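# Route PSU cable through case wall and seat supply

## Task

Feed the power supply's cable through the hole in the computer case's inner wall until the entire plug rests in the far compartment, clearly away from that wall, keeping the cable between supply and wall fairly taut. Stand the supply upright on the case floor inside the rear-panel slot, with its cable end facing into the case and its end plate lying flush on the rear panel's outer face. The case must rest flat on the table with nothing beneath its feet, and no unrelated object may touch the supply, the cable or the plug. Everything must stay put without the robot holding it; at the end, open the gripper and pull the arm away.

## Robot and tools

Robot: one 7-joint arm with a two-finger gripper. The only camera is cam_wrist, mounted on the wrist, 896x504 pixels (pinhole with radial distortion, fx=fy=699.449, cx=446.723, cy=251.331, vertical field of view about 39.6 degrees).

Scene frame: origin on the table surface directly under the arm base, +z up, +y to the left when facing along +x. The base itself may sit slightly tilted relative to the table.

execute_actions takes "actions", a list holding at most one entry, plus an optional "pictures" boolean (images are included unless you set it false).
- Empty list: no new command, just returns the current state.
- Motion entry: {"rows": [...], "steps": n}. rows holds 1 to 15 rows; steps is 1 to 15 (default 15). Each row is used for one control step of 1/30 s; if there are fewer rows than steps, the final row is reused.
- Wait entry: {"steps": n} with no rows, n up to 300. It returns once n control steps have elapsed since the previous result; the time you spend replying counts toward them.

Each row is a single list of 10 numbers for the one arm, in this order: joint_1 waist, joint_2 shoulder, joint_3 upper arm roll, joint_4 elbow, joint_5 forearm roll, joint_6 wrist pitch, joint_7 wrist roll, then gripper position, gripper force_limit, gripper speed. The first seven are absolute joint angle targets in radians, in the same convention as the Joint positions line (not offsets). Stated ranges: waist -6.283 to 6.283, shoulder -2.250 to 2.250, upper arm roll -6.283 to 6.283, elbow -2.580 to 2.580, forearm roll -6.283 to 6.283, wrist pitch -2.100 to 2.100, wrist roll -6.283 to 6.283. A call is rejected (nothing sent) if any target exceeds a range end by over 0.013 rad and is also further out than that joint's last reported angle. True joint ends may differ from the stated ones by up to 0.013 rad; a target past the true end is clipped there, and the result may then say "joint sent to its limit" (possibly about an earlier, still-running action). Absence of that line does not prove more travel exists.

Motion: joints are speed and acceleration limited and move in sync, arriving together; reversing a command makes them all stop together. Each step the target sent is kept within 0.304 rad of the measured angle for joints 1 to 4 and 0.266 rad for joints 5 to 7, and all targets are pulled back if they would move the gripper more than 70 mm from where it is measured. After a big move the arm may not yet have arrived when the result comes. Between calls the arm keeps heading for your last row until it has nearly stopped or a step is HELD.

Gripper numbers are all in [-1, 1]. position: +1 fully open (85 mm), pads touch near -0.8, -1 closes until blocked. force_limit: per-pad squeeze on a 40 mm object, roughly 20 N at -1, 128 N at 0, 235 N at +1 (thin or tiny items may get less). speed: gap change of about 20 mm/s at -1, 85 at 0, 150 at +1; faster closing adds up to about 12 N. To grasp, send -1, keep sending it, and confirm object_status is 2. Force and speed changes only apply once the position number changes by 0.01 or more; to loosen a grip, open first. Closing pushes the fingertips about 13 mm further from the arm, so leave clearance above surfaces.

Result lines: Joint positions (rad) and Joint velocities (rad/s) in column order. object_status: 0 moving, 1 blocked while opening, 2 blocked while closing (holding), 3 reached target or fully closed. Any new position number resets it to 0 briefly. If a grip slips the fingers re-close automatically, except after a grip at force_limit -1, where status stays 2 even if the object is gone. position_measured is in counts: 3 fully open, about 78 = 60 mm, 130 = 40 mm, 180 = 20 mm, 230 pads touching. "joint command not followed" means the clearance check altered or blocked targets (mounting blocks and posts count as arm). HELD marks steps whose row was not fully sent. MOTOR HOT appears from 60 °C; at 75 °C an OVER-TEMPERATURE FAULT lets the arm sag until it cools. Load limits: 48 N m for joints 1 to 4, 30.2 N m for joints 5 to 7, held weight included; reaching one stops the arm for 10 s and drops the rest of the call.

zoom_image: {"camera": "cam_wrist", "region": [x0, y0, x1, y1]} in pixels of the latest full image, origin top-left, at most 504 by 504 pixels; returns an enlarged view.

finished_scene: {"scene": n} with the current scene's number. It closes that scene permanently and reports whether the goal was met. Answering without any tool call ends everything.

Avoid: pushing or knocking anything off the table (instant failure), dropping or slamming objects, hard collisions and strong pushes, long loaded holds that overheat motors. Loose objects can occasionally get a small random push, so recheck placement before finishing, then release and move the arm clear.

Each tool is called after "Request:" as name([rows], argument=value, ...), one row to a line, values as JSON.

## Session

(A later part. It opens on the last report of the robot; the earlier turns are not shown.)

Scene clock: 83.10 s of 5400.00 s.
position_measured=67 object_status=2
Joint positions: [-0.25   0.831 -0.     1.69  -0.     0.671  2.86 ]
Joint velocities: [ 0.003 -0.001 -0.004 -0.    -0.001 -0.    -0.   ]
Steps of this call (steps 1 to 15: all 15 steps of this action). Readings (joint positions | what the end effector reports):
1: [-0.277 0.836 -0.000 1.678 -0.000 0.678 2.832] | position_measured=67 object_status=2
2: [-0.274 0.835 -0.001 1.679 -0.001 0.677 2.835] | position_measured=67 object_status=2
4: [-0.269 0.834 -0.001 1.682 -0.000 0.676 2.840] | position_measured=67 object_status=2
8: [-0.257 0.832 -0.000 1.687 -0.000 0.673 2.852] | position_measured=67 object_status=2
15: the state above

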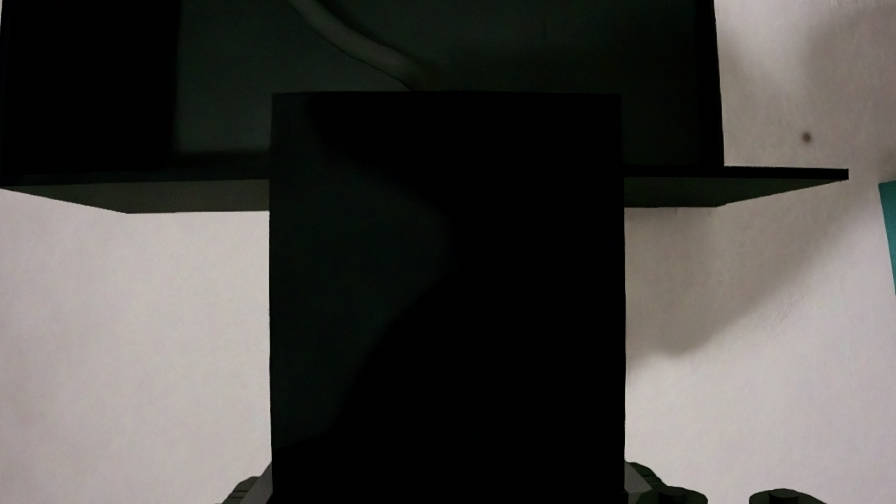

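Clean entry. Continuing.

Request:
execute_actions([
  {"rows":[[-0.242,0.83,0,1.693,0,0.669,2.872,-1,0,0.2],[-0.234,0.829,0,1.6965,0,0.666,2.88,-1,0,0.2],[-0.226,0.827,0,1.7,0,0.6645,2.888,-1,0,0.2],[-0.218,0.826,0,1.703,0,0.6625,2.896,-1,0,0.2],[-0.21,0.825,0,1.706,0,0.6605,2.904,-1,0,0.2],[-0.202,0.824,0,1.7085,0,0.659,2.912,-1,0,0.2],[-0.194,0.823,0,1.711,0,0.6575,2.92,-1,0,0.2],[-0.186,0.822,0,1.7135,0,0.656,2.928,-1,0,0.2],[-0.178,0.821,0,1.716,0,0.6545,2.936,-1,0,0.2],[-0.17,0.8205,0,1.718,0,0.653,2.944,-1,0,0.2],[-0.162,0.82,0,1.72,0,0.6515,2.952,-1,0,0.2],[-0.154,0.819,0,1.722,0,0.6505,2.96,-1,0,0.2],[-0.146,0.818,0,1.724,0,0.6495,2.968,-1,0,0.2],[-0.138,0.8175,0,1.7255,0,0.6485,2.976,-1,0,0.2],[-0.13,0.817,0,1.727,0,0.6475,2.984,-1,0,0.2]]},
])

Request:
execute_actions([
  {"rows":[[-0.122,0.8165,0,1.7285,0,0.6465,2.992,-1,0,0.2],[-0.114,0.816,0,1.73,0,0.6455,3.0,-1,0,0.2],[-0.106,0.8155,0,1.731,0,0.645,3.008,-1,0,0.2],[-0.098,0.815,0,1.732,0,0.6445,3.016,-1,0,0.2],[-0.09,0.815,0,1.733,0,0.6435,3.024,-1,0,0.2],[-0.082,0.8145,0,1.734,0,0.643,3.032,-1,0,0.2],[-0.074,0.814,0,1.735,0,0.6425,3.04,-1,0,0.2],[-0.066,0.814,0,1.7355,0,0.642,3.048,-1,0,0.2],[-0.058,0.814,0,1.736,0,0.6415,3.056,-1,0,0.2],[-0.05,0.8135,0,1.7365,0,0.6415,3.064,-1,0,0.2],[-0.042,0.8135,0,1.737,0,0.641,3.072,-1,0,0.2],[-0.034,0.8135,0,1.737,0,0.641,3.08,-1,0,0.2],[-0.024,0.8135,0,1.737,0,0.641,3.09,-1,0,0.2]]},
])

Scene clock: 91.20 s of 5400.00 s.
position_measured=67 object_status=2
Joint positions: [-0.143  0.818 -0.     1.725 -0.     0.649  2.971]
Joint velocities: [ 0.237 -0.016 -0.002  0.051 -0.002 -0.027  0.238]
Steps of this call (steps 1 to 15: the robot went on to your last target; steps 16 to 90: nothing new was sent; then 4.60 s passed at rest; steps 91 to 105: all 15 steps of this action). Readings (joint positions | what the end effector reports):
91: [-0.249 0.831 -0.000 1.690 -0.000 0.671 2.861] | position_measured=67 object_status=2
92: [-0.243 0.830 -0.002 1.692 -0.001 0.669 2.867] | position_measured=67 object_status=2
94: [-0.229 0.828 -0.002 1.698 -0.001 0.665 2.883] | position_measured=67 object_status=2
98: [-0.199 0.824 -0.000 1.709 -0.000 0.659 2.915] | position_measured=67 object_status=2
105: the state above

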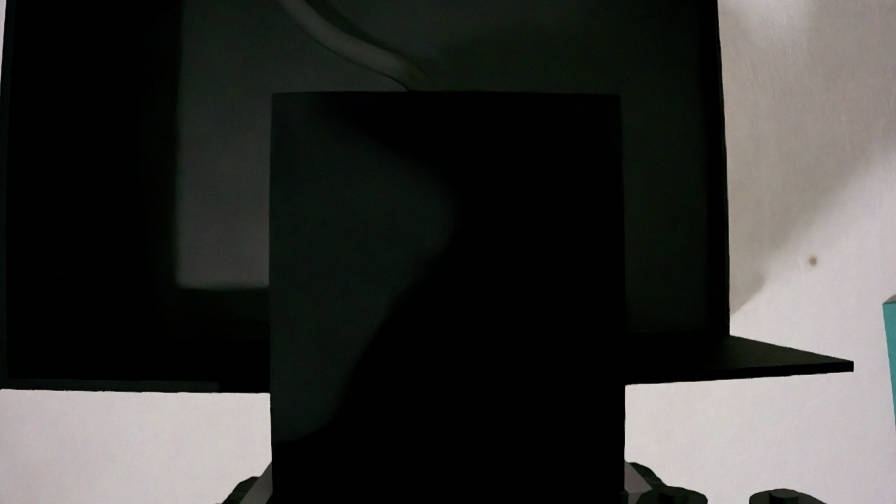

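Scene clock: 91.70 s of 5400.00 s.
position_measured=67 object_status=2
Joint positions: [-0.029  0.815  0.     1.739 -0.     0.643  3.088]
Joint velocities: [ 0.034  0.001  0.056  0.005  0.028 -0.001  0.083]
Steps of this call (steps 1 to 15: all 15 steps of this action). Readings (joint positions | what the end effector reports):
1: [-0.136 0.818 -0.001 1.726 -0.001 0.649 2.979] | position_measured=67 object_status=2
2: [-0.128 0.817 -0.001 1.728 -0.001 0.648 2.987] | position_measured=67 object_status=2
4: [-0.112 0.816 -0.001 1.731 -0.001 0.646 3.003] | position_measured=67 object_status=2
8: [-0.080 0.815 -0.001 1.735 -0.001 0.644 3.035] | position_measured=67 object_status=2
15: the state above

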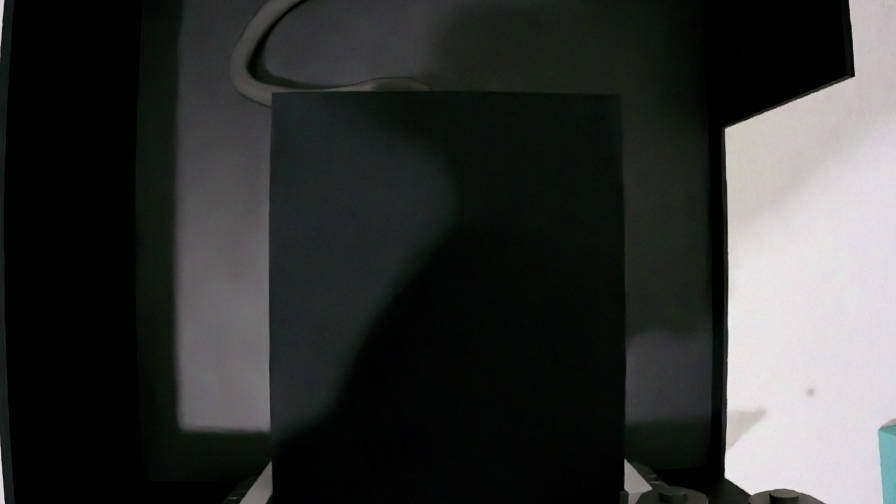

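Request:
execute_actions([
  {"rows":[[-0.024,0.82,0,1.742,0,0.63,3.092,-1,0,0.2],[-0.024,0.829,0,1.743,0,0.62,3.092,-1,0,0.2],[-0.024,0.838,0,1.744,0,0.61,3.092,-1,0,0.2],[-0.024,0.847,0,1.745,0,0.6,3.092,-1,0,0.2],[-0.024,0.856,0,1.746,0,0.59,3.092,-1,0,0.2],[-0.024,0.865,0,1.747,0,0.58,3.092,-1,0,0.2],[-0.024,0.873,0,1.748,0,0.571,3.092,-1,0,0.2],[-0.024,0.88,0,1.748,0,0.564,3.092,-1,0,0.2],[-0.024,0.886,0,1.749,0,0.557,3.092,-1,0,0.2],[-0.024,0.891,0,1.749,0,0.552,3.092,-1,0,0.2],[-0.024,0.895,0,1.749,0,0.548,3.092,-1,0,0.2],[-0.024,0.898,0,1.749,0,0.545,3.092,-1,0,0.2],[-0.024,0.901,0,1.749,0,0.542,3.092,-1,0,0.2],[-0.024,0.903,0,1.749,0,0.54,3.092,-1,0,0.2]]},
], pictures=false)

Request:
execute_actions([
  {"steps":6},
], pictures=false)

Request:
execute_actions([
  {"rows":[[-0.024,0.903,0,1.749,0,0.54,3.092,1,0,0]],"steps":12},
])

Request:
execute_actions([
  {"rows":[[-0.024,0.68,0,1.71,0,0.8,3.092,1,0,0]]},
], pictures=false)

Request:
execute_actions([
  {"rows":[[0.3,0.5,0,1.5,0,1.14,3.4416,-0.1,-0.6,0]]},
], pictures=false)

Request:
execute_actions([
  {"steps":15},
])

Scene clock: 99.90 s of 5400.00 s.
position_measured=67 object_status=2
Joint positions: [-0.025  0.901 -0.001  1.75  -0.001  0.541  3.092]
Joint velocities: [-0.001  0.025 -0.002  0.003 -0.001 -0.034  0.   ]
Steps of this call (steps 1 to 15: the robot went on to your last target; steps 16 to 90: nothing new was sent; then 4.70 s passed at rest; steps 91 to 105: all 15 steps of this action). Readings (joint positions | what the end effector reports):
91: [-0.025 0.816 -0.001 1.739 -0.001 0.641 3.090] | position_measured=67 object_status=2
92: [-0.025 0.820 -0.001 1.741 -0.001 0.635 3.091] | position_measured=67 object_status=2
94: [-0.025 0.835 -0.001 1.744 -0.001 0.617 3.092] | position_measured=67 object_status=2
98: [-0.025 0.868 -0.001 1.748 -0.001 0.578 3.092] | position_measured=67 object_status=2
105: the state above

Scene clock: 100.10 s of 5400.00 s.
position_measured=67 object_status=2
Joint positions: [-0.025  0.902 -0.001  1.749 -0.     0.54   3.092]
Joint velocities: [-0.001  0.003  0.001 -0.001  0.    -0.    -0.001]
Steps of this call (steps 1 to 6: the robot went on to your last target). Readings (joint positions | what the end effector reports):
1: [-0.025 0.902 -0.001 1.750 -0.000 0.541 3.092] | position_measured=67 object_status=2
2: [-0.025 0.902 -0.001 1.750 -0.000 0.541 3.092] | position_measured=67 object_status=2
4: [-0.025 0.902 -0.001 1.750 -0.000 0.540 3.092] | position_measured=67 object_status=2
6: the state above

Scene clock: 100.50 s of 5400.00 s.
position_measured=6 object_status=0
Joint positions: [-0.024  0.903  0.     1.749  0.     0.54   3.092]
Joint velocities: [ 0.001 -0.001 -0.    -0.    -0.     0.     0.001]
Steps of this call (steps 1 to 12: all 12 steps of this action). Readings (joint positions | what the end effector reports):
1: [-0.025 0.902 -0.001 1.749 -0.000 0.540 3.092] | position_measured=67 object_status=0
2: [-0.025 0.903 -0.001 1.750 -0.000 0.540 3.092] | position_measured=67 object_status=0
4: [-0.025 0.904 -0.001 1.750 -0.000 0.540 3.092] | position_measured=56 object_status=0
8: [-0.024 0.903 0.000 1.749 0.000 0.540 3.092] | position_measured=27 object_status=0
12: the state above

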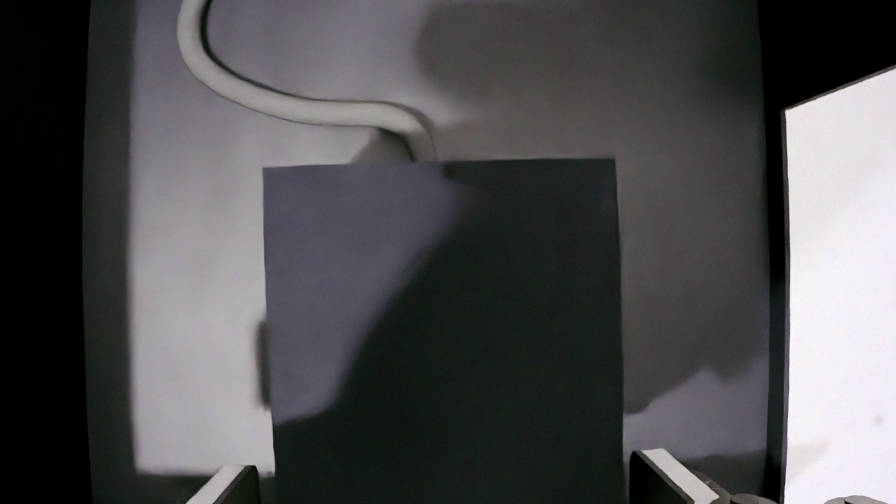

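Scene clock: 101.00 s of 5400.00 s.
position_measured=3 object_status=3
Joint positions: [-0.024  0.685  0.     1.71   0.     0.8    3.092]
Joint velocities: [-0.    -0.034 -0.001  0.009 -0.     0.01   0.002]
Steps of this call (steps 1 to 15: all 15 steps of this action). Readings (joint positions | what the end effector reports):
1: [-0.024 0.902 -0.000 1.749 0.000 0.541 3.092] | position_measured=4 object_status=0
2: [-0.024 0.897 -0.000 1.749 -0.000 0.546 3.092] | position_measured=4 object_status=0
4: [-0.024 0.869 -0.000 1.745 -0.000 0.575 3.092] | position_measured=3 object_status=0
8: [-0.024 0.760 -0.000 1.725 -0.000 0.701 3.092] | position_measured=3 object_status=0
15: the state above

Scene clock: 101.50 s of 5400.00 s.
position_measured=95 object_status=0
Joint positions: [0.273 0.514 0.002 1.515 0.001 1.112 3.413]
Joint velocities: [ 0.42  -0.258  0.035 -0.315  0.017  0.552  0.577]
Steps of this call (steps 1 to 15: all 15 steps of this action). Readings (joint positions | what the end effector reports):
1: [-0.023 0.683 -0.000 1.709 -0.000 0.800 3.092] | position_measured=3 object_status=0
2: [-0.017 0.679 -0.002 1.707 -0.001 0.805 3.096] | position_measured=4 object_status=0
4: [0.012 0.663 -0.003 1.689 -0.001 0.827 3.118] | position_measured=14 object_status=0
8: [0.110 0.608 -0.001 1.625 -0.000 0.920 3.212] | position_measured=43 object_status=0
15: the state above

Scene clock: 102.00 s of 5400.00 s.
position_measured=141 object_status=0
Joint positions: [0.3   0.5   0.    1.5   0.    1.14  3.442]
Joint velocities: [ 0.002 -0.    -0.001  0.    -0.001  0.    -0.001]
Steps of this call (steps 1 to 15: the robot went on to your last target). Readings (joint positions | what the end effector reports):
1: [0.285 0.507 0.003 1.507 0.001 1.127 3.429] | position_measured=103 object_status=0
2: [0.291 0.504 0.003 1.502 0.001 1.136 3.438] | position_measured=110 object_status=0
4: [0.294 0.502 0.002 1.500 0.001 1.140 3.441] | position_measured=126 object_status=0
8: [0.298 0.501 0.000 1.500 0.000 1.140 3.442] | position_measured=140 object_status=0
15: the state above

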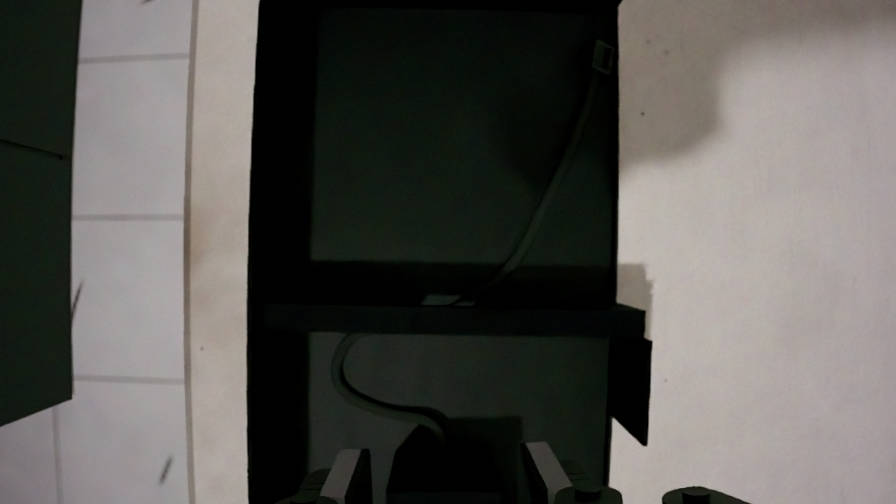

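Request:
execute_actions([
  {"rows":[[0.579,0.67,0,1.73,0,0.74,3.3,-0.1,-0.6,0]]},
], pictures=false)

Request:
execute_actions([
  {"rows":[[0.579,0.92,0,1.769,0,0.453,3.3,-0.1,-0.6,0]]},
])

Scene clock: 106.37 s of 5400.00 s.
position_measured=141 object_status=3
Joint positions: [0.566 0.664 0.002 1.723 0.001 0.756 3.304]
Joint velocities: [ 0.22   0.146  0.02   0.234  0.004 -0.483 -0.143]
Steps of this call (steps 1 to 15: the robot went on to your last target; steps 16 to 90: nothing new was sent; then 0.87 s passed at rest; steps 91 to 105: all 15 steps of this action). Readings (joint positions | what the end effector reports):
91: [0.301 0.501 -0.000 1.500 -0.000 1.139 3.441] | position_measured=141 object_status=3
92: [0.307 0.504 -0.001 1.504 -0.001 1.135 3.439] | position_measured=141 object_status=3
94: [0.336 0.520 -0.003 1.524 -0.001 1.111 3.426] | position_measured=141 object_status=3
98: [0.430 0.577 -0.001 1.601 -0.000 1.004 3.379] | position_measured=141 object_status=3
105: the state above

Scene clock: 106.87 s of 5400.00 s.
position_measured=141 object_status=3
Joint positions: [ 0.579  0.915 -0.     1.77   0.     0.454  3.3  ]
Joint velocities: [ 0.002  0.036  0.    -0.011 -0.    -0.018 -0.   ]
Steps of this call (steps 1 to 15: all 15 steps of this action). Readings (joint positions | what the end effector reports):
1: [0.571 0.668 0.003 1.728 0.001 0.743 3.301] | position_measured=141 object_status=3
2: [0.572 0.677 0.003 1.731 0.001 0.730 3.301] | position_measured=141 object_status=3
4: [0.574 0.711 0.001 1.739 0.000 0.689 3.301] | position_measured=141 object_status=3
8: [0.576 0.826 0.001 1.755 0.000 0.560 3.300] | position_measured=141 object_status=3
15: the state above

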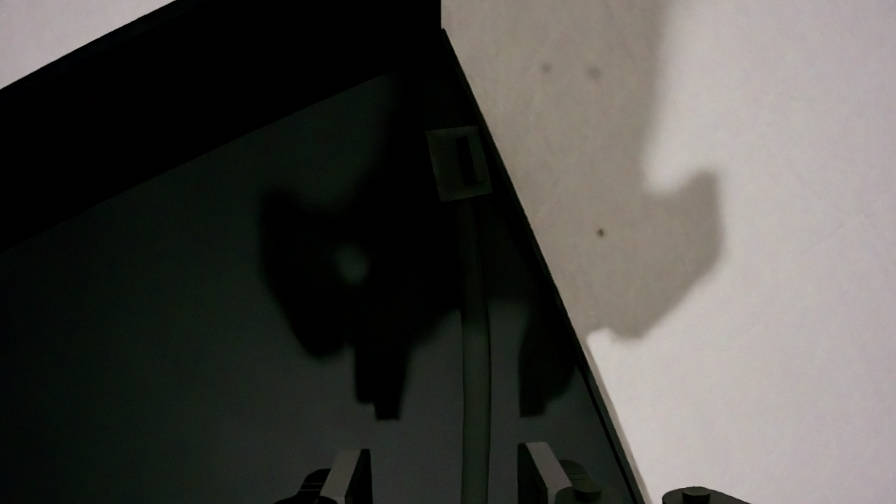

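Request:
execute_actions([
  {"rows":[[0.579,0.965,0,1.79,0,0.387,3.28,-0.1,-0.6,0]],"steps":12},
], pictures=false)

Request:
execute_actions([
  {"rows":[[0.579,0.965,0,1.79,0,0.387,3.28,-1,-0.5,0.3]]},
])

Scene clock: 109.73 s of 5400.00 s.
position_measured=141 object_status=3
Joint positions: [0.579 0.964 0.    1.79  0.    0.387 3.28 ]
Joint velocities: [ 0.     0.006 -0.001  0.    -0.     0.001  0.   ]
Steps of this call (steps 1 to 15: the robot went on to your last target; steps 16 to 74: nothing new was sent; steps 75 to 86: all 12 steps of this action). Readings (joint positions | what the end effector reports):
75: [0.579 0.921 0.000 1.769 0.000 0.452 3.300] | position_measured=141 object_status=3
76: [0.579 0.926 0.000 1.771 0.000 0.445 3.298] | position_measured=141 object_status=3
78: [0.579 0.951 0.000 1.781 0.000 0.411 3.288] | position_measured=141 object_status=3
82: [0.579 0.963 -0.000 1.790 -0.000 0.388 3.280] | position_measured=141 object_status=3
86: the state above

Scene clock: 110.23 s of 5400.00 s.
position_measured=218 object_status=0
Joint positions: [ 0.579  0.965 -0.     1.79  -0.     0.387  3.28 ]
Joint velocities: [-0.    -0.    -0.001 -0.    -0.    -0.     0.   ]
Steps of this call (steps 1 to 15: all 15 steps of this action). Readings (joint positions | what the end effector reports):
1: [0.579 0.965 -0.000 1.790 -0.000 0.387 3.280] | position_measured=141 object_status=0
2: [0.579 0.965 -0.000 1.790 -0.000 0.387 3.280] | position_measured=143 object_status=0
4: [0.579 0.965 -0.000 1.790 0.000 0.387 3.280] | position_measured=155 object_status=0
8: [0.579 0.965 -0.000 1.790 0.000 0.387 3.280] | position_measured=190 object_status=0
15: the state above

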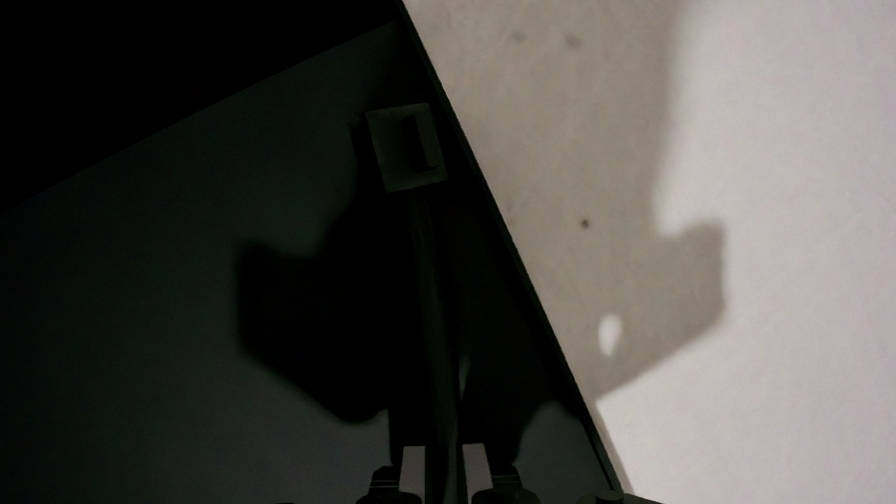

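Request:
execute_actions([
  {"rows":[[0.6,0.765,0,1.792,0,0.585,3.2,-1,-0.5,0.3]]},
], pictures=false)

Request:
execute_actions([
  {"rows":[[0.612,0.765,0,1.792,0,0.585,3.2,-1,-0.5,0.3],[0.624,0.765,0,1.792,0,0.585,3.2,-1,-0.5,0.3],[0.636,0.765,0,1.792,0,0.585,3.21,-1,-0.5,0.3],[0.648,0.765,0,1.792,0,0.585,3.21,-1,-0.5,0.3],[0.66,0.765,0,1.792,0,0.585,3.22,-1,-0.5,0.3],[0.672,0.765,0,1.792,0,0.585,3.22,-1,-0.5,0.3],[0.684,0.765,0,1.792,0,0.585,3.23,-1,-0.5,0.3],[0.696,0.765,0,1.792,0,0.585,3.23,-1,-0.5,0.3],[0.708,0.765,0,1.792,0,0.585,3.24,-1,-0.5,0.3],[0.72,0.765,0,1.792,0,0.585,3.24,-1,-0.5,0.3],[0.732,0.765,0,1.792,0,0.585,3.25,-1,-0.5,0.3],[0.744,0.765,0,1.792,0,0.585,3.25,-1,-0.5,0.3],[0.756,0.765,0,1.792,0,0.585,3.26,-1,-0.5,0.3],[0.768,0.765,0,1.792,0,0.585,3.26,-1,-0.5,0.3],[0.78,0.765,0,1.792,0,0.585,3.27,-1,-0.5,0.3]]},
], pictures=false)

Request:
execute_actions([
  {"rows":[[0.79,0.765,0,1.792,0,0.585,3.27,-1,-0.5,0.3],[0.8,0.765,0,1.792,0,0.585,3.28,-1,-0.5,0.3],[0.81,0.765,0,1.792,0,0.585,3.28,-1,-0.5,0.3],[0.82,0.765,0,1.792,0,0.585,3.29,-1,-0.5,0.3],[0.83,0.765,0,1.792,0,0.585,3.29,-1,-0.5,0.3],[0.84,0.765,0,1.792,0,0.585,3.3,-1,-0.5,0.3],[0.85,0.765,0,1.792,0,0.585,3.3,-1,-0.5,0.3],[0.86,0.765,0,1.792,0,0.585,3.3,-1,-0.5,0.3],[0.87,0.765,0,1.792,0,0.585,3.3,-1,-0.5,0.3],[0.88,0.765,0,1.792,0,0.585,3.3,-1,-0.5,0.3],[0.89,0.765,0,1.792,0,0.585,3.3,-1,-0.5,0.3],[0.9,0.765,0,1.792,0,0.585,3.3,-1,-0.5,0.3]]},
])

Scene clock: 120.13 s of 5400.00 s.
position_measured=218 object_status=2
Joint positions: [ 0.599  0.769 -0.001  1.792 -0.     0.585  3.2  ]
Joint velocities: [ 0.002 -0.032 -0.006  0.005 -0.001  0.002 -0.001]
Steps of this call (steps 1 to 15: the robot went on to your last target; steps 16 to 90: nothing new was sent; then 6.40 s passed at rest; steps 91 to 105: all 15 steps of this action). Readings (joint positions | what the end effector reports):
91: [0.579 0.964 -0.000 1.790 -0.000 0.387 3.280] | position_measured=218 object_status=2
92: [0.580 0.958 -0.000 1.791 -0.000 0.392 3.278] | position_measured=218 object_status=2
94: [0.583 0.930 -0.001 1.791 -0.000 0.417 3.268] | position_measured=218 object_status=2
98: [0.593 0.824 -0.001 1.791 -0.001 0.523 3.225] | position_measured=218 object_status=2
105: the state above

Scene clock: 120.63 s of 5400.00 s.
position_measured=218 object_status=2
Joint positions: [ 0.755  0.766 -0.001  1.793 -0.001  0.585  3.257]
Joint velocities: [ 0.355  0.001 -0.003  0.002 -0.003  0.002  0.135]
Steps of this call (steps 1 to 15: all 15 steps of this action). Readings (joint positions | what the end effector reports):
1: [0.600 0.768 -0.001 1.792 -0.000 0.585 3.200] | position_measured=218 object_status=2
2: [0.606 0.768 -0.002 1.792 -0.001 0.585 3.200] | position_measured=218 object_status=2
4: [0.628 0.767 -0.002 1.792 -0.001 0.585 3.202] | position_measured=218 object_status=2
8: [0.673 0.766 -0.001 1.792 -0.000 0.585 3.223] | position_measured=218 object_status=2
15: the state above

Scene clock: 121.13 s of 5400.00 s.
position_measured=218 object_status=2
Joint positions: [ 0.895  0.766  0.     1.793 -0.     0.585  3.3  ]
Joint velocities: [ 0.008  0.001 -0.017  0.001 -0.01  -0.001  0.   ]
Steps of this call (steps 1 to 15: all 15 steps of this action). Readings (joint positions | what the end effector reports):
1: [0.767 0.766 -0.001 1.793 -0.001 0.585 3.263] | position_measured=218 object_status=2
2: [0.778 0.766 -0.002 1.793 -0.001 0.585 3.267] | position_measured=218 object_status=2
4: [0.799 0.766 -0.002 1.793 -0.001 0.585 3.278] | position_measured=218 object_status=2
8: [0.839 0.766 -0.002 1.793 -0.001 0.585 3.298] | position_measured=218 object_status=2
15: the state above

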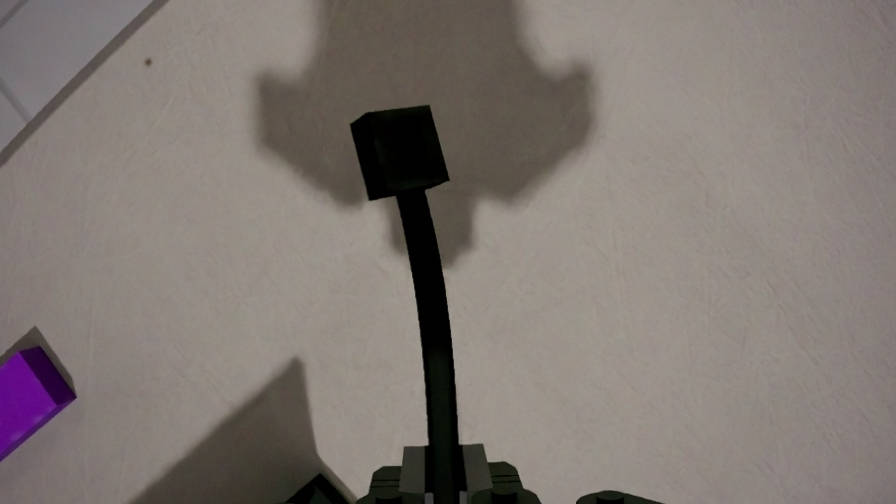

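Pulling further until the supply seats and tension rises.

Request:
execute_actions([
  {"rows":[[0.908,0.765,0,1.792,0,0.585,3.32,-1,-0.5,0.3],[0.916,0.765,0,1.792,0,0.585,3.32,-1,-0.5,0.3],[0.924,0.765,0,1.792,0,0.585,3.33,-1,-0.5,0.3],[0.932,0.765,0,1.792,0,0.585,3.33,-1,-0.5,0.3],[0.94,0.765,0,1.792,0,0.585,3.34,-1,-0.5,0.3],[0.948,0.765,0,1.792,0,0.585,3.34,-1,-0.5,0.3],[0.956,0.765,0,1.792,0,0.585,3.34,-1,-0.5,0.3],[0.964,0.765,0,1.792,0,0.585,3.34,-1,-0.5,0.3]]},
], pictures=false)

Scene clock: 124.37 s of 5400.00 s.
position_measured=218 object_status=2
Joint positions: [ 0.956  0.768 -0.008  1.795 -0.005  0.587  3.34 ]
Joint velocities: [ 0.005  0.001 -0.003  0.     0.    -0.    -0.001]
Steps of this call (steps 1 to 15: the robot went on to your last target; steps 16 to 82: nothing new was sent; steps 83 to 97: all 15 steps of this action). Readings (joint positions | what the end effector reports):
83: [0.899 0.766 -0.002 1.793 -0.001 0.585 3.301] | position_measured=218 object_status=2
84: [0.904 0.766 -0.003 1.793 -0.002 0.585 3.309] | position_measured=218 object_status=2
86: [0.919 0.766 -0.003 1.793 -0.002 0.585 3.324] | position_measured=218 object_status=2
90: [0.948 0.767 -0.004 1.793 -0.003 0.586 3.340] | position_measured=218 object_status=2
97: the state above

Request:
execute_actions([
  {"rows":[[0.9,0.79,0,1.68,0,0.67,3.95,-1,-0.5,0.3]]},
], pictures=false)

Request:
execute_actions([
  {"rows":[[0.84,0.82,0,1.6,0,0.72,4.55,-1,-0.5,0.3]]},
], pictures=false)

Request:
execute_actions([
  {"rows":[[0.76,0.837,0,1.564,0,0.741,5.15,-1,-0.5,0.3]]},
], pictures=false)

Request:
execute_actions([
  {"rows":[[0.66,0.837,0,1.564,0,0.741,5.75,-1,-0.5,0.3]]},
], pictures=false)

Request:
execute_actions([
  {"rows":[[0.59,0.837,0,1.564,0,0.741,6.1,-1,-0.5,0.3]]},
])

Scene clock: 130.60 s of 5400.00 s.
position_measured=218 object_status=2
Joint positions: [ 0.904  0.789 -0.001  1.688 -0.001  0.665  3.841]
Joint velocities: [-0.051  0.021  0.003 -0.084 -0.     0.064  1.216]
Steps of this call (steps 1 to 15: the robot went on to your last target; steps 16 to 90: nothing new was sent; then 2.73 s passed at rest; steps 91 to 105: all 15 steps of this action). Readings (joint positions | what the end effector reports):
91: [0.956 0.769 -0.008 1.794 -0.005 0.587 3.341] | position_measured=218 object_status=2
92: [0.954 0.770 -0.007 1.791 -0.004 0.590 3.349] | position_measured=218 object_status=2
94: [0.942 0.775 -0.004 1.770 -0.003 0.605 3.397] | position_measured=218 object_status=2
98: [0.920 0.783 -0.002 1.720 -0.001 0.640 3.556] | position_measured=218 object_status=2
105: the state above

Scene clock: 131.10 s of 5400.00 s.
position_measured=218 object_status=2
Joint positions: [ 0.844  0.818 -0.     1.604 -0.     0.717  4.45 ]
Joint velocities: [-0.047  0.025  0.    -0.056  0.001  0.035  1.216]
Steps of this call (steps 1 to 15: all 15 steps of this action). Readings (joint positions | what the end effector reports):
1: [0.902 0.790 -0.001 1.685 -0.001 0.667 3.881] | position_measured=218 object_status=2
2: [0.898 0.792 -0.000 1.680 -0.001 0.671 3.922] | position_measured=218 object_status=2
4: [0.881 0.800 0.001 1.658 -0.000 0.684 4.003] | position_measured=218 object_status=2
8: [0.859 0.810 -0.001 1.625 -0.000 0.704 4.166] | position_measured=218 object_status=2
15: the state above

Scene clock: 131.60 s of 5400.00 s.
position_measured=218 object_status=2
Joint positions: [ 0.765  0.836 -0.     1.566 -0.     0.74   5.06 ]
Joint velocities: [-0.063  0.014  0.001 -0.025 -0.001  0.013  1.208]
Steps of this call (steps 1 to 15: all 15 steps of this action). Readings (joint positions | what the end effector reports):
1: [0.842 0.819 0.000 1.603 -0.000 0.718 4.491] | position_measured=218 object_status=2
2: [0.837 0.820 0.001 1.600 0.000 0.720 4.531] | position_measured=218 object_status=2
4: [0.817 0.825 0.002 1.589 0.001 0.726 4.613] | position_measured=218 object_status=2
8: [0.786 0.832 -0.001 1.575 -0.000 0.734 4.775] | position_measured=218 object_status=2
15: the state above

Scene clock: 132.10 s of 5400.00 s.
position_measured=218 object_status=2
Joint positions: [ 0.666  0.837  0.     1.564 -0.     0.741  5.667]
Joint velocities: [-0.078  0.001  0.001 -0.    -0.001  0.     1.186]
Steps of this call (steps 1 to 15: all 15 steps of this action). Readings (joint positions | what the end effector reports):
1: [0.763 0.836 0.000 1.565 -0.000 0.740 5.099] | position_measured=218 object_status=2
2: [0.757 0.836 0.001 1.565 0.000 0.740 5.139] | position_measured=218 object_status=2
4: [0.731 0.837 0.003 1.564 0.001 0.741 5.220] | position_measured=218 object_status=2
8: [0.692 0.837 -0.001 1.564 -0.000 0.741 5.382] | position_measured=218 object_status=2
15: the state above

Scene clock: 132.60 s of 5400.00 s.
position_measured=218 object_status=2
Joint positions: [ 0.591  0.837 -0.     1.564 -0.     0.741  6.1  ]
Joint velocities: [-0.01  -0.     0.008  0.     0.001  0.     0.005]
Steps of this call (steps 1 to 15: all 15 steps of this action). Readings (joint positions | what the end effector reports):
1: [0.663 0.837 -0.000 1.564 -0.000 0.741 5.704] | position_measured=218 object_status=2
2: [0.658 0.837 0.001 1.564 0.000 0.741 5.744] | position_measured=218 object_status=2
4: [0.639 0.837 0.002 1.564 0.000 0.741 5.825] | position_measured=218 object_status=2
8: [0.609 0.837 -0.000 1.564 -0.000 0.741 5.987] | position_measured=218 object_status=2
15: the state above

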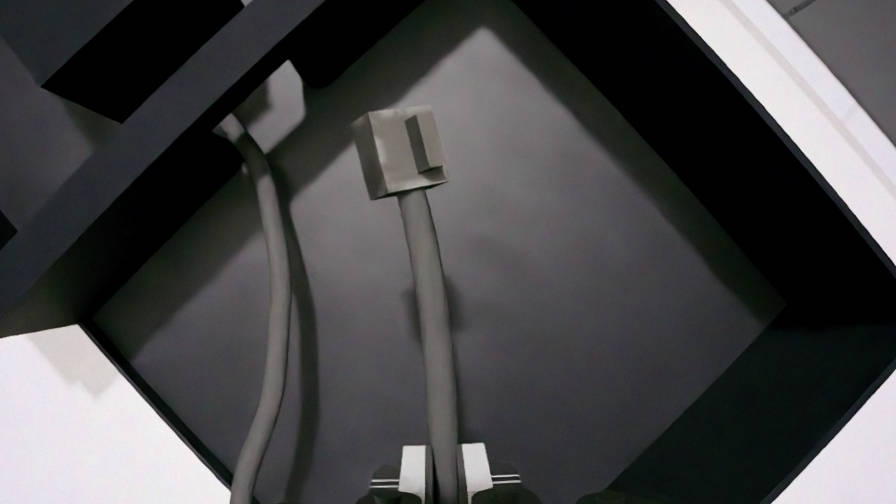

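Request:
execute_actions([
  {"rows":[[0.575,0.9,0,1.51,0,0.73,5.45,-1,-0.5,0.3]]},
], pictures=false)

Request:
execute_actions([
  {"rows":[[0.575,1.045,0,1.5,0,0.597,5.4,-1,-0.5,0.3]]},
], pictures=false)

Request:
execute_actions([
  {"rows":[[0.575,1.045,0,1.5,0,0.597,5.4,-0.3,-0.5,-0.3]]},
], pictures=false)

Request:
execute_actions([
  {"rows":[[0.575,0.8,0,1.5,0,0.84,5.3,-0.3,-0.5,-0.3]]},
])

Request:
execute_actions([
  {"rows":[[0.35,0.3,0,1.75,0,1.09,5.06,1,0,0]]},
], pictures=false)

Request:
execute_actions([
  {"steps":22},
])

Scene clock: 138.80 s of 5400.00 s.
position_measured=218 object_status=2
Joint positions: [0.577 0.895 0.001 1.514 0.    0.731 5.599]
Joint velocities: [-0.009  0.043  0.003 -0.034  0.001 -0.006 -1.216]
Steps of this call (steps 1 to 15: the robot went on to your last target; steps 16 to 90: nothing new was sent; then 2.70 s passed at rest; steps 91 to 105: all 15 steps of this action). Readings (joint positions | what the end effector reports):
91: [0.590 0.838 0.000 1.564 0.000 0.741 6.099] | position_measured=218 object_status=2
92: [0.589 0.840 0.000 1.562 0.000 0.741 6.091] | position_measured=218 object_status=2
94: [0.586 0.853 0.001 1.551 0.000 0.739 6.042] | position_measured=218 object_status=2
98: [0.580 0.878 0.000 1.529 0.000 0.734 5.884] | position_measured=218 object_status=2
105: the state above

Scene clock: 139.30 s of 5400.00 s.
position_measured=218 object_status=2
Joint positions: [0.576 1.043 0.001 1.5   0.001 0.597 5.4  ]
Joint velocities: [-0.     0.017  0.001 -0.003 -0.001  0.    -0.001]
Steps of this call (steps 1 to 15: all 15 steps of this action). Readings (joint positions | what the end effector reports):
1: [0.576 0.897 0.001 1.513 0.001 0.730 5.559] | position_measured=218 object_status=2
2: [0.576 0.902 0.001 1.511 0.001 0.727 5.520] | position_measured=218 object_status=2
4: [0.576 0.930 0.001 1.506 0.001 0.706 5.464] | position_measured=218 object_status=2
8: [0.576 1.019 0.001 1.502 0.001 0.623 5.407] | position_measured=218 object_status=2
15: the state above

Scene clock: 139.80 s of 5400.00 s.
position_measured=167 object_status=0
Joint positions: [ 0.575  1.045 -0.     1.5   -0.     0.597  5.4  ]
Joint velocities: [-0.     0.    -0.001  0.    -0.001 -0.001  0.001]
Steps of this call (steps 1 to 15: all 15 steps of this action). Readings (joint positions | what the end effector reports):
1: [0.576 1.044 0.001 1.500 0.001 0.597 5.400] | position_measured=218 object_status=0
2: [0.576 1.044 0.001 1.500 0.000 0.597 5.400] | position_measured=218 object_status=0
4: [0.576 1.044 0.001 1.500 0.000 0.597 5.400] | position_measured=210 object_status=0
8: [0.575 1.045 0.000 1.500 0.000 0.597 5.400] | position_measured=188 object_status=0
15: the state above

Scene clock: 140.30 s of 5400.00 s.
position_measured=167 object_status=3
Joint positions: [ 0.575  0.805  0.     1.499 -0.     0.839  5.3  ]
Joint velocities: [-0.    -0.024 -0.002  0.022 -0.001  0.018 -0.005]
Steps of this call (steps 1 to 15: all 15 steps of this action). Readings (joint positions | what the end effector reports):
1: [0.575 1.044 -0.000 1.500 0.000 0.598 5.400] | position_measured=167 object_status=0
2: [0.575 1.039 -0.000 1.501 0.000 0.602 5.398] | position_measured=167 object_status=0
4: [0.575 1.011 -0.000 1.502 0.000 0.627 5.388] | position_measured=167 object_status=0
8: [0.575 0.904 -0.000 1.500 -0.000 0.732 5.344] | position_measured=167 object_status=3
15: the state above

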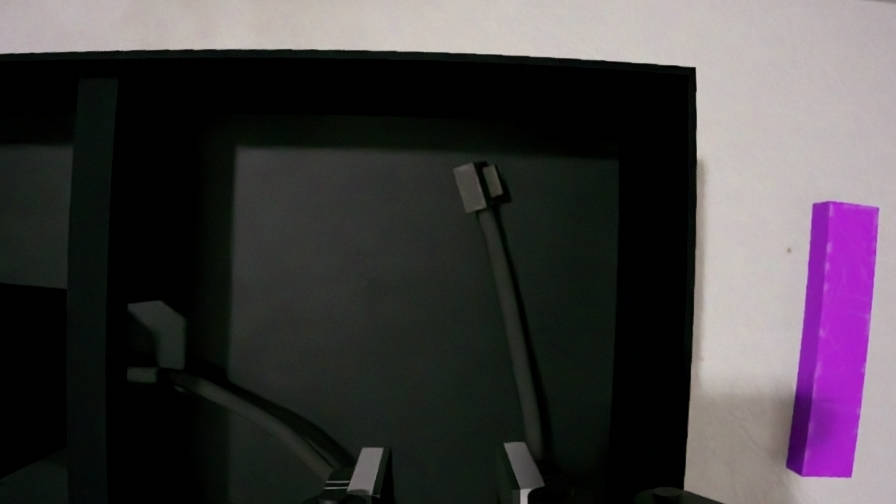

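Scene clock: 140.80 s of 5400.00 s.
position_measured=75 object_status=0
Joint positions: [ 0.397  0.434 -0.     1.697 -0.     1.037  5.111]
Joint velocities: [-0.356 -1.012 -0.002  0.395  0.     0.4   -0.382]
Steps of this call (steps 1 to 15: all 15 steps of this action). Readings (joint positions | what the end effector reports):
1: [0.574 0.803 0.000 1.500 0.000 0.840 5.300] | position_measured=167 object_status=0
2: [0.570 0.796 0.001 1.505 0.001 0.844 5.296] | position_measured=166 object_status=0
4: [0.548 0.766 0.002 1.527 0.001 0.865 5.275] | position_measured=156 object_status=0
8: [0.482 0.660 -0.000 1.599 -0.000 0.938 5.206] | position_measured=128 object_status=0
15: the state above

Scene clock: 141.53 s of 5400.00 s.
position_measured=3 object_status=3
Joint positions: [ 0.35  0.3  -0.    1.75 -0.    1.09  5.06]
Joint velocities: [-0.001 -0.001 -0.     0.     0.     0.001  0.001]
Steps of this call (steps 1 to 22: the robot went on to your last target). Readings (joint positions | what the end effector reports):
1: [0.385 0.401 -0.000 1.710 -0.000 1.050 5.098] | position_measured=67 object_status=0
2: [0.375 0.372 -0.001 1.721 -0.000 1.062 5.087] | position_measured=60 object_status=0
4: [0.361 0.330 -0.001 1.738 -0.000 1.080 5.070] | position_measured=45 object_status=0
8: [0.353 0.307 -0.000 1.749 -0.000 1.090 5.060] | position_measured=15 object_status=0
22: the state above

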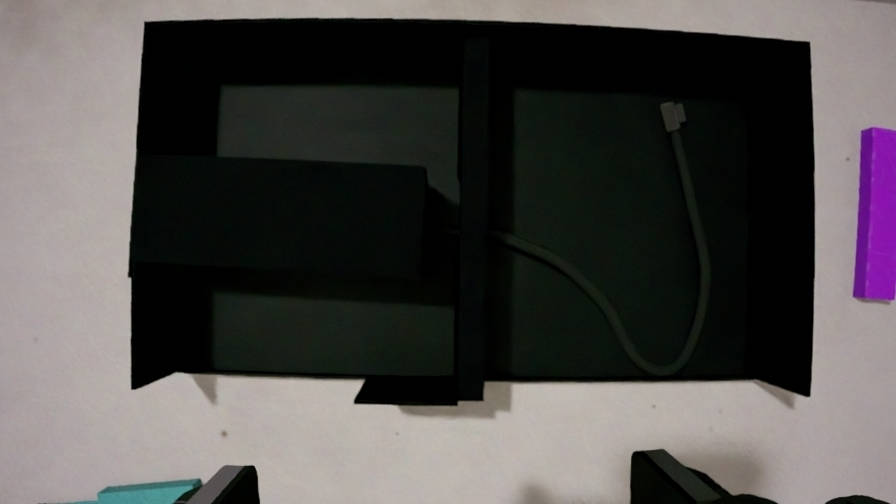

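Request:
execute_actions([
  {"rows":[[-0.2,0.68,0,1.7,0,0.81,2.99,-1,0,0]]},
], pictures=false)

Request:
execute_actions([
  {"steps":47},
])

Request:
execute_actions([
  {"rows":[[-0.165,0.905,0,1.745,0,0.542,2.99,-1,0,0]]},
])

Request:
execute_actions([
  {"rows":[[-0.159,0.905,0,1.745,0,0.542,2.99,-1,0,0],[-0.153,0.905,0,1.745,0,0.542,2.99,-1,0,0],[-0.147,0.905,0,1.745,0,0.542,2.99,-1,0,0],[-0.142,0.905,0,1.745,0,0.542,2.99,-1,0,0],[-0.138,0.905,0,1.745,0,0.542,2.99,-1,0,0],[-0.134,0.905,0,1.745,0,0.542,2.99,-1,0,0],[-0.131,0.905,0,1.745,0,0.542,2.99,-1,0,0],[-0.128,0.905,0,1.745,0,0.542,2.99,-1,0,0],[-0.125,0.905,0,1.745,0,0.542,2.99,-1,0,0],[-0.122,0.905,0,1.745,0,0.542,2.99,-1,0,0],[-0.119,0.905,0,1.745,0,0.542,2.99,-1,0,0]]},
], pictures=false)

Scene clock: 147.17 s of 5400.00 s.
position_measured=95 object_status=0
Joint positions: [0.014 0.565 0.001 1.713 0.    0.891 4.772]
Joint velocities: [-0.879  0.473 -0.005 -0.062 -0.002 -0.333 -0.908]
Steps of this call (steps 1 to 15: the robot went on to your last target; steps 16 to 154: nothing new was sent; steps 155 to 169: all 15 steps of this action). Readings (joint positions | what the end effector reports):
155: [0.349 0.301 0.000 1.750 0.000 1.090 5.060] | position_measured=3 object_status=0
156: [0.342 0.307 0.001 1.749 0.001 1.086 5.056] | position_measured=4 object_status=0
158: [0.313 0.335 0.002 1.744 0.001 1.064 5.034] | position_measured=14 object_status=0
162: [0.213 0.434 0.001 1.730 0.001 0.987 4.949] | position_measured=43 object_status=0
169: the state above

Scene clock: 148.73 s of 5400.00 s.
position_measured=232 object_status=3
Joint positions: [-0.2   0.68  0.    1.7  -0.    0.81  2.99]
Joint velocities: [ 0.     0.    -0.    -0.     0.001 -0.001 -0.018]
Steps of this call (steps 1 to 47: the robot went on to your last target). Readings (joint positions | what the end effector reports):
1: [-0.015 0.581 0.001 1.711 0.000 0.880 4.740] | position_measured=103 object_status=0
2: [-0.044 0.596 0.001 1.709 0.000 0.868 4.703] | position_measured=110 object_status=0
4: [-0.093 0.623 -0.001 1.706 -0.000 0.849 4.623] | position_measured=126 object_status=0
8: [-0.151 0.654 -0.001 1.703 -0.000 0.826 4.460] | position_measured=156 object_status=0
47: the state above

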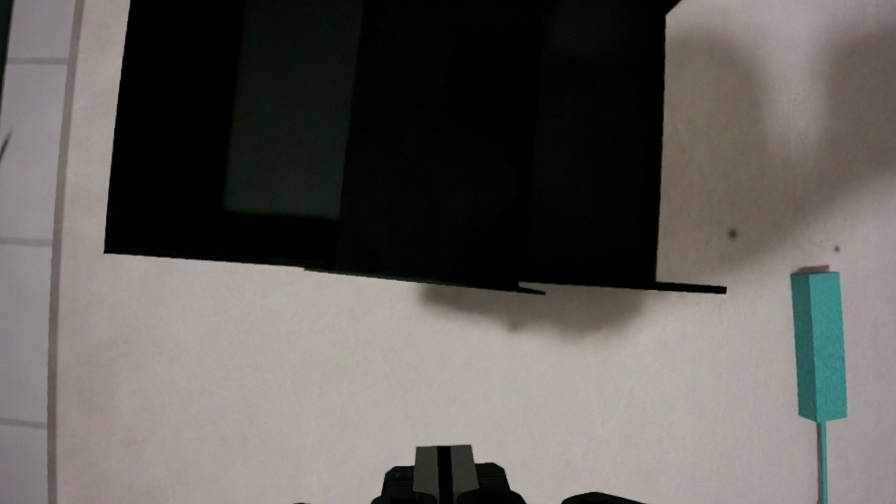

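Scene clock: 149.23 s of 5400.00 s.
position_measured=232 object_status=3
Joint positions: [-0.166  0.9    0.     1.745  0.     0.542  2.99 ]
Joint velocities: [ 0.006  0.033 -0.004 -0.009 -0.002 -0.014 -0.002]
Steps of this call (steps 1 to 15: all 15 steps of this action). Readings (joint positions | what the end effector reports):
1: [-0.200 0.681 -0.000 1.700 -0.000 0.809 2.990] | position_measured=232 object_status=3
2: [-0.199 0.686 -0.000 1.700 -0.000 0.804 2.990] | position_measured=232 object_status=3
4: [-0.194 0.714 -0.000 1.705 -0.000 0.774 2.990] | position_measured=232 object_status=3
8: [-0.178 0.822 -0.000 1.727 -0.000 0.646 2.990] | position_measured=232 object_status=3
15: the state above

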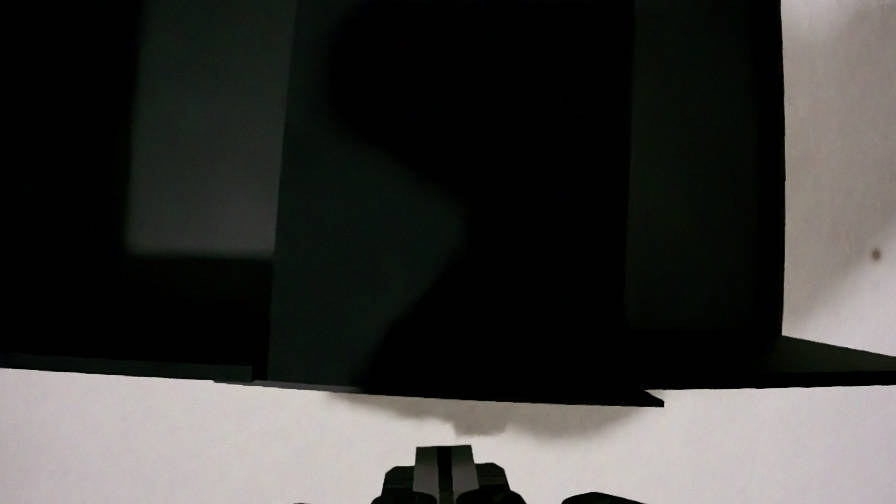

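Scene clock: 149.73 s of 5400.00 s.
position_measured=232 object_status=3
Joint positions: [-0.122  0.905 -0.002  1.745 -0.001  0.542  2.99 ]
Joint velocities: [ 0.005 -0.    -0.004  0.    -0.002  0.001  0.   ]
Steps of this call (steps 1 to 15: all 15 steps of this action). Readings (joint positions | what the end effector reports):
1: [-0.165 0.901 -0.000 1.745 -0.000 0.542 2.990] | position_measured=232 object_status=3
2: [-0.160 0.902 -0.001 1.745 -0.000 0.542 2.990] | position_measured=232 object_status=3
4: [-0.149 0.904 -0.001 1.745 -0.000 0.542 2.990] | position_measured=232 object_status=3
8: [-0.132 0.905 0.000 1.745 0.000 0.542 2.990] | position_measured=232 object_status=3
15: the state above

Request:
execute_actions([
  {"rows":[[-0.117,0.905,0,1.745,0,0.542,3.0,-1,0,0],[-0.115,0.905,0,1.745,0,0.542,3.0,-1,0,0],[-0.112,0.905,0,1.745,0,0.542,3.0,-1,0,0]],"steps":10},
], pictures=false)

Request:
execute_actions([
  {"rows":[[-0.2,0.89,0,1.73,0,0.57,2.915,-1,0,0]]},
])

Request:
execute_actions([
  {"rows":[[-0.205,0.6,0,1.68,0,0.91,2.915,1,0,0]]},
])

Scene clock: 153.47 s of 5400.00 s.
position_measured=232 object_status=3
Joint positions: [-0.117  0.905 -0.005  1.745 -0.003  0.542  3.   ]
Joint velocities: [ 0.     0.     0.    -0.     0.    -0.001  0.001]
Steps of this call (steps 1 to 15: the robot went on to your last target; steps 16 to 102: nothing new was sent; steps 103 to 112: all 10 steps of this action). Readings (joint positions | what the end effector reports):
103: [-0.121 0.905 -0.003 1.745 -0.001 0.542 2.991] | position_measured=232 object_status=3
104: [-0.119 0.905 -0.003 1.745 -0.002 0.542 2.997] | position_measured=232 object_status=3
106: [-0.116 0.905 -0.005 1.745 -0.003 0.542 3.000] | position_measured=232 object_status=3
110: [-0.117 0.905 -0.005 1.745 -0.003 0.542 3.000] | position_measured=232 object_status=3
112: the state above

Scene clock: 153.97 s of 5400.00 s.
position_measured=232 object_status=3
Joint positions: [-0.199  0.89  -0.     1.73  -0.     0.57   2.915]
Joint velocities: [-0.008 -0.001 -0.    -0.    -0.    -0.    -0.001]
Steps of this call (steps 1 to 15: all 15 steps of this action). Readings (joint positions | what the end effector reports):
1: [-0.118 0.904 -0.005 1.745 -0.003 0.542 2.999] | position_measured=232 object_status=3
2: [-0.123 0.904 -0.003 1.744 -0.001 0.544 2.995] | position_measured=232 object_status=3
4: [-0.150 0.899 0.002 1.740 0.001 0.552 2.971] | position_measured=232 object_status=3
8: [-0.196 0.891 -0.003 1.730 -0.001 0.569 2.917] | position_measured=232 object_status=3
15: the state above

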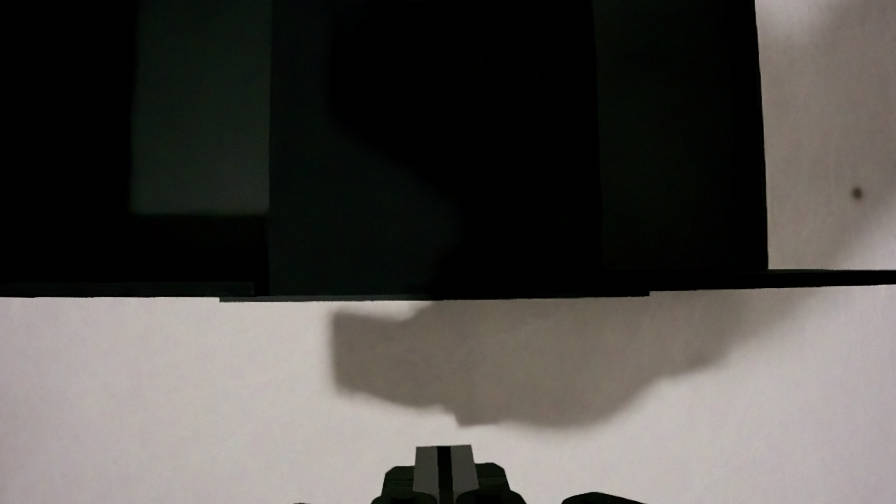

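Scene clock: 154.47 s of 5400.00 s.
position_measured=140 object_status=0
Joint positions: [-0.205  0.608  0.     1.679 -0.     0.906  2.915]
Joint velocities: [-0.001 -0.09   0.001 -0.019 -0.001  0.157 -0.   ]
Steps of this call (steps 1 to 15: all 15 steps of this action). Readings (joint positions | what the end effector reports):
1: [-0.199 0.889 -0.000 1.730 -0.000 0.571 2.915] | position_measured=232 object_status=0
2: [-0.200 0.884 -0.000 1.730 -0.000 0.575 2.915] | position_measured=232 object_status=0
4: [-0.200 0.856 -0.000 1.726 -0.000 0.598 2.915] | position_measured=221 object_status=0
8: [-0.202 0.747 -0.000 1.706 0.000 0.711 2.915] | position_measured=192 object_status=0
15: the state above

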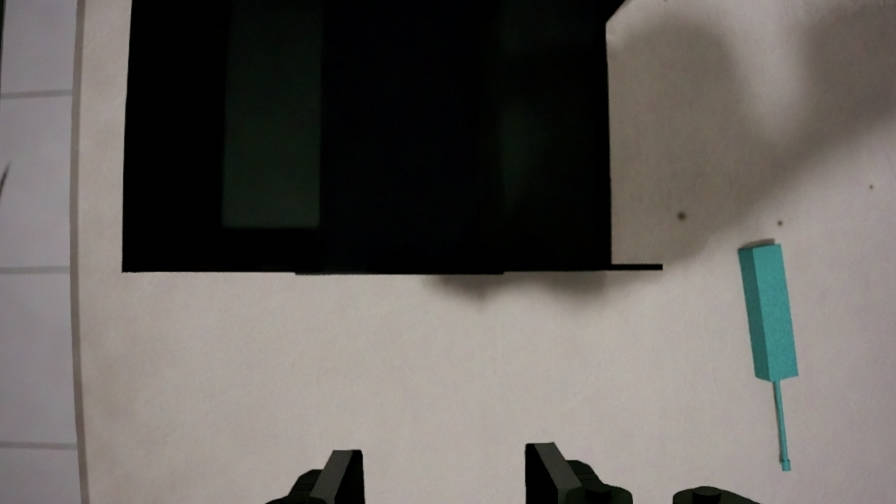

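Request:
execute_actions([
  {"rows":[[-0.2,0.35,0,1.6,0,1.19,2.915,1,0,0]]},
], pictures=false)

Request:
execute_actions([
  {"steps":12},
])

Scene clock: 156.83 s of 5400.00 s.
position_measured=3 object_status=3
Joint positions: [-0.2    0.355  0.     1.599  0.     1.189  2.915]
Joint velocities: [-0.    -0.024 -0.002  0.009 -0.     0.019 -0.   ]
Steps of this call (steps 1 to 15: the robot went on to your last target; steps 16 to 56: nothing new was sent; steps 57 to 71: all 15 steps of this action). Readings (joint positions | what the end effector reports):
57: [-0.205 0.599 -0.000 1.680 0.000 0.911 2.915] | position_measured=3 object_status=3
58: [-0.205 0.594 -0.000 1.679 -0.000 0.915 2.915] | position_measured=3 object_status=3
60: [-0.204 0.566 -0.000 1.671 -0.000 0.942 2.915] | position_measured=3 object_status=3
64: [-0.202 0.460 -0.000 1.637 -0.000 1.059 2.915] | position_measured=3 object_status=3
71: the state above

Scene clock: 157.23 s of 5400.00 s.
position_measured=3 object_status=3
Joint positions: [-0.2    0.35   0.     1.6    0.     1.19   2.915]
Joint velocities: [ 0.    -0.001  0.     0.     0.    -0.     0.001]
Steps of this call (steps 1 to 12: the robot went on to your last target). Readings (joint positions | what the end effector reports):
1: [-0.200 0.354 0.000 1.600 0.000 1.190 2.915] | position_measured=3 object_status=3
2: [-0.200 0.353 0.000 1.600 0.000 1.190 2.915] | position_measured=3 object_status=3
4: [-0.200 0.352 0.000 1.600 -0.000 1.190 2.915] | position_measured=3 object_status=3
8: [-0.200 0.351 0.000 1.600 0.000 1.190 2.915] | position_measured=3 object_status=3
12: the state above

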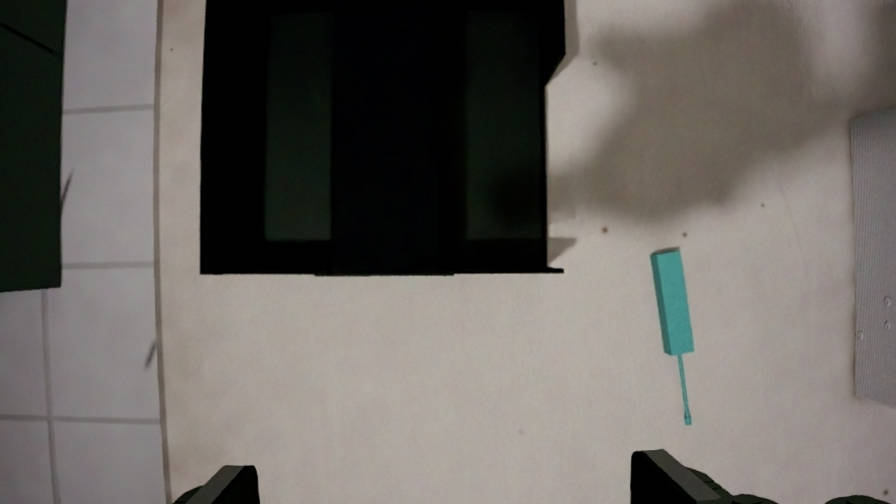

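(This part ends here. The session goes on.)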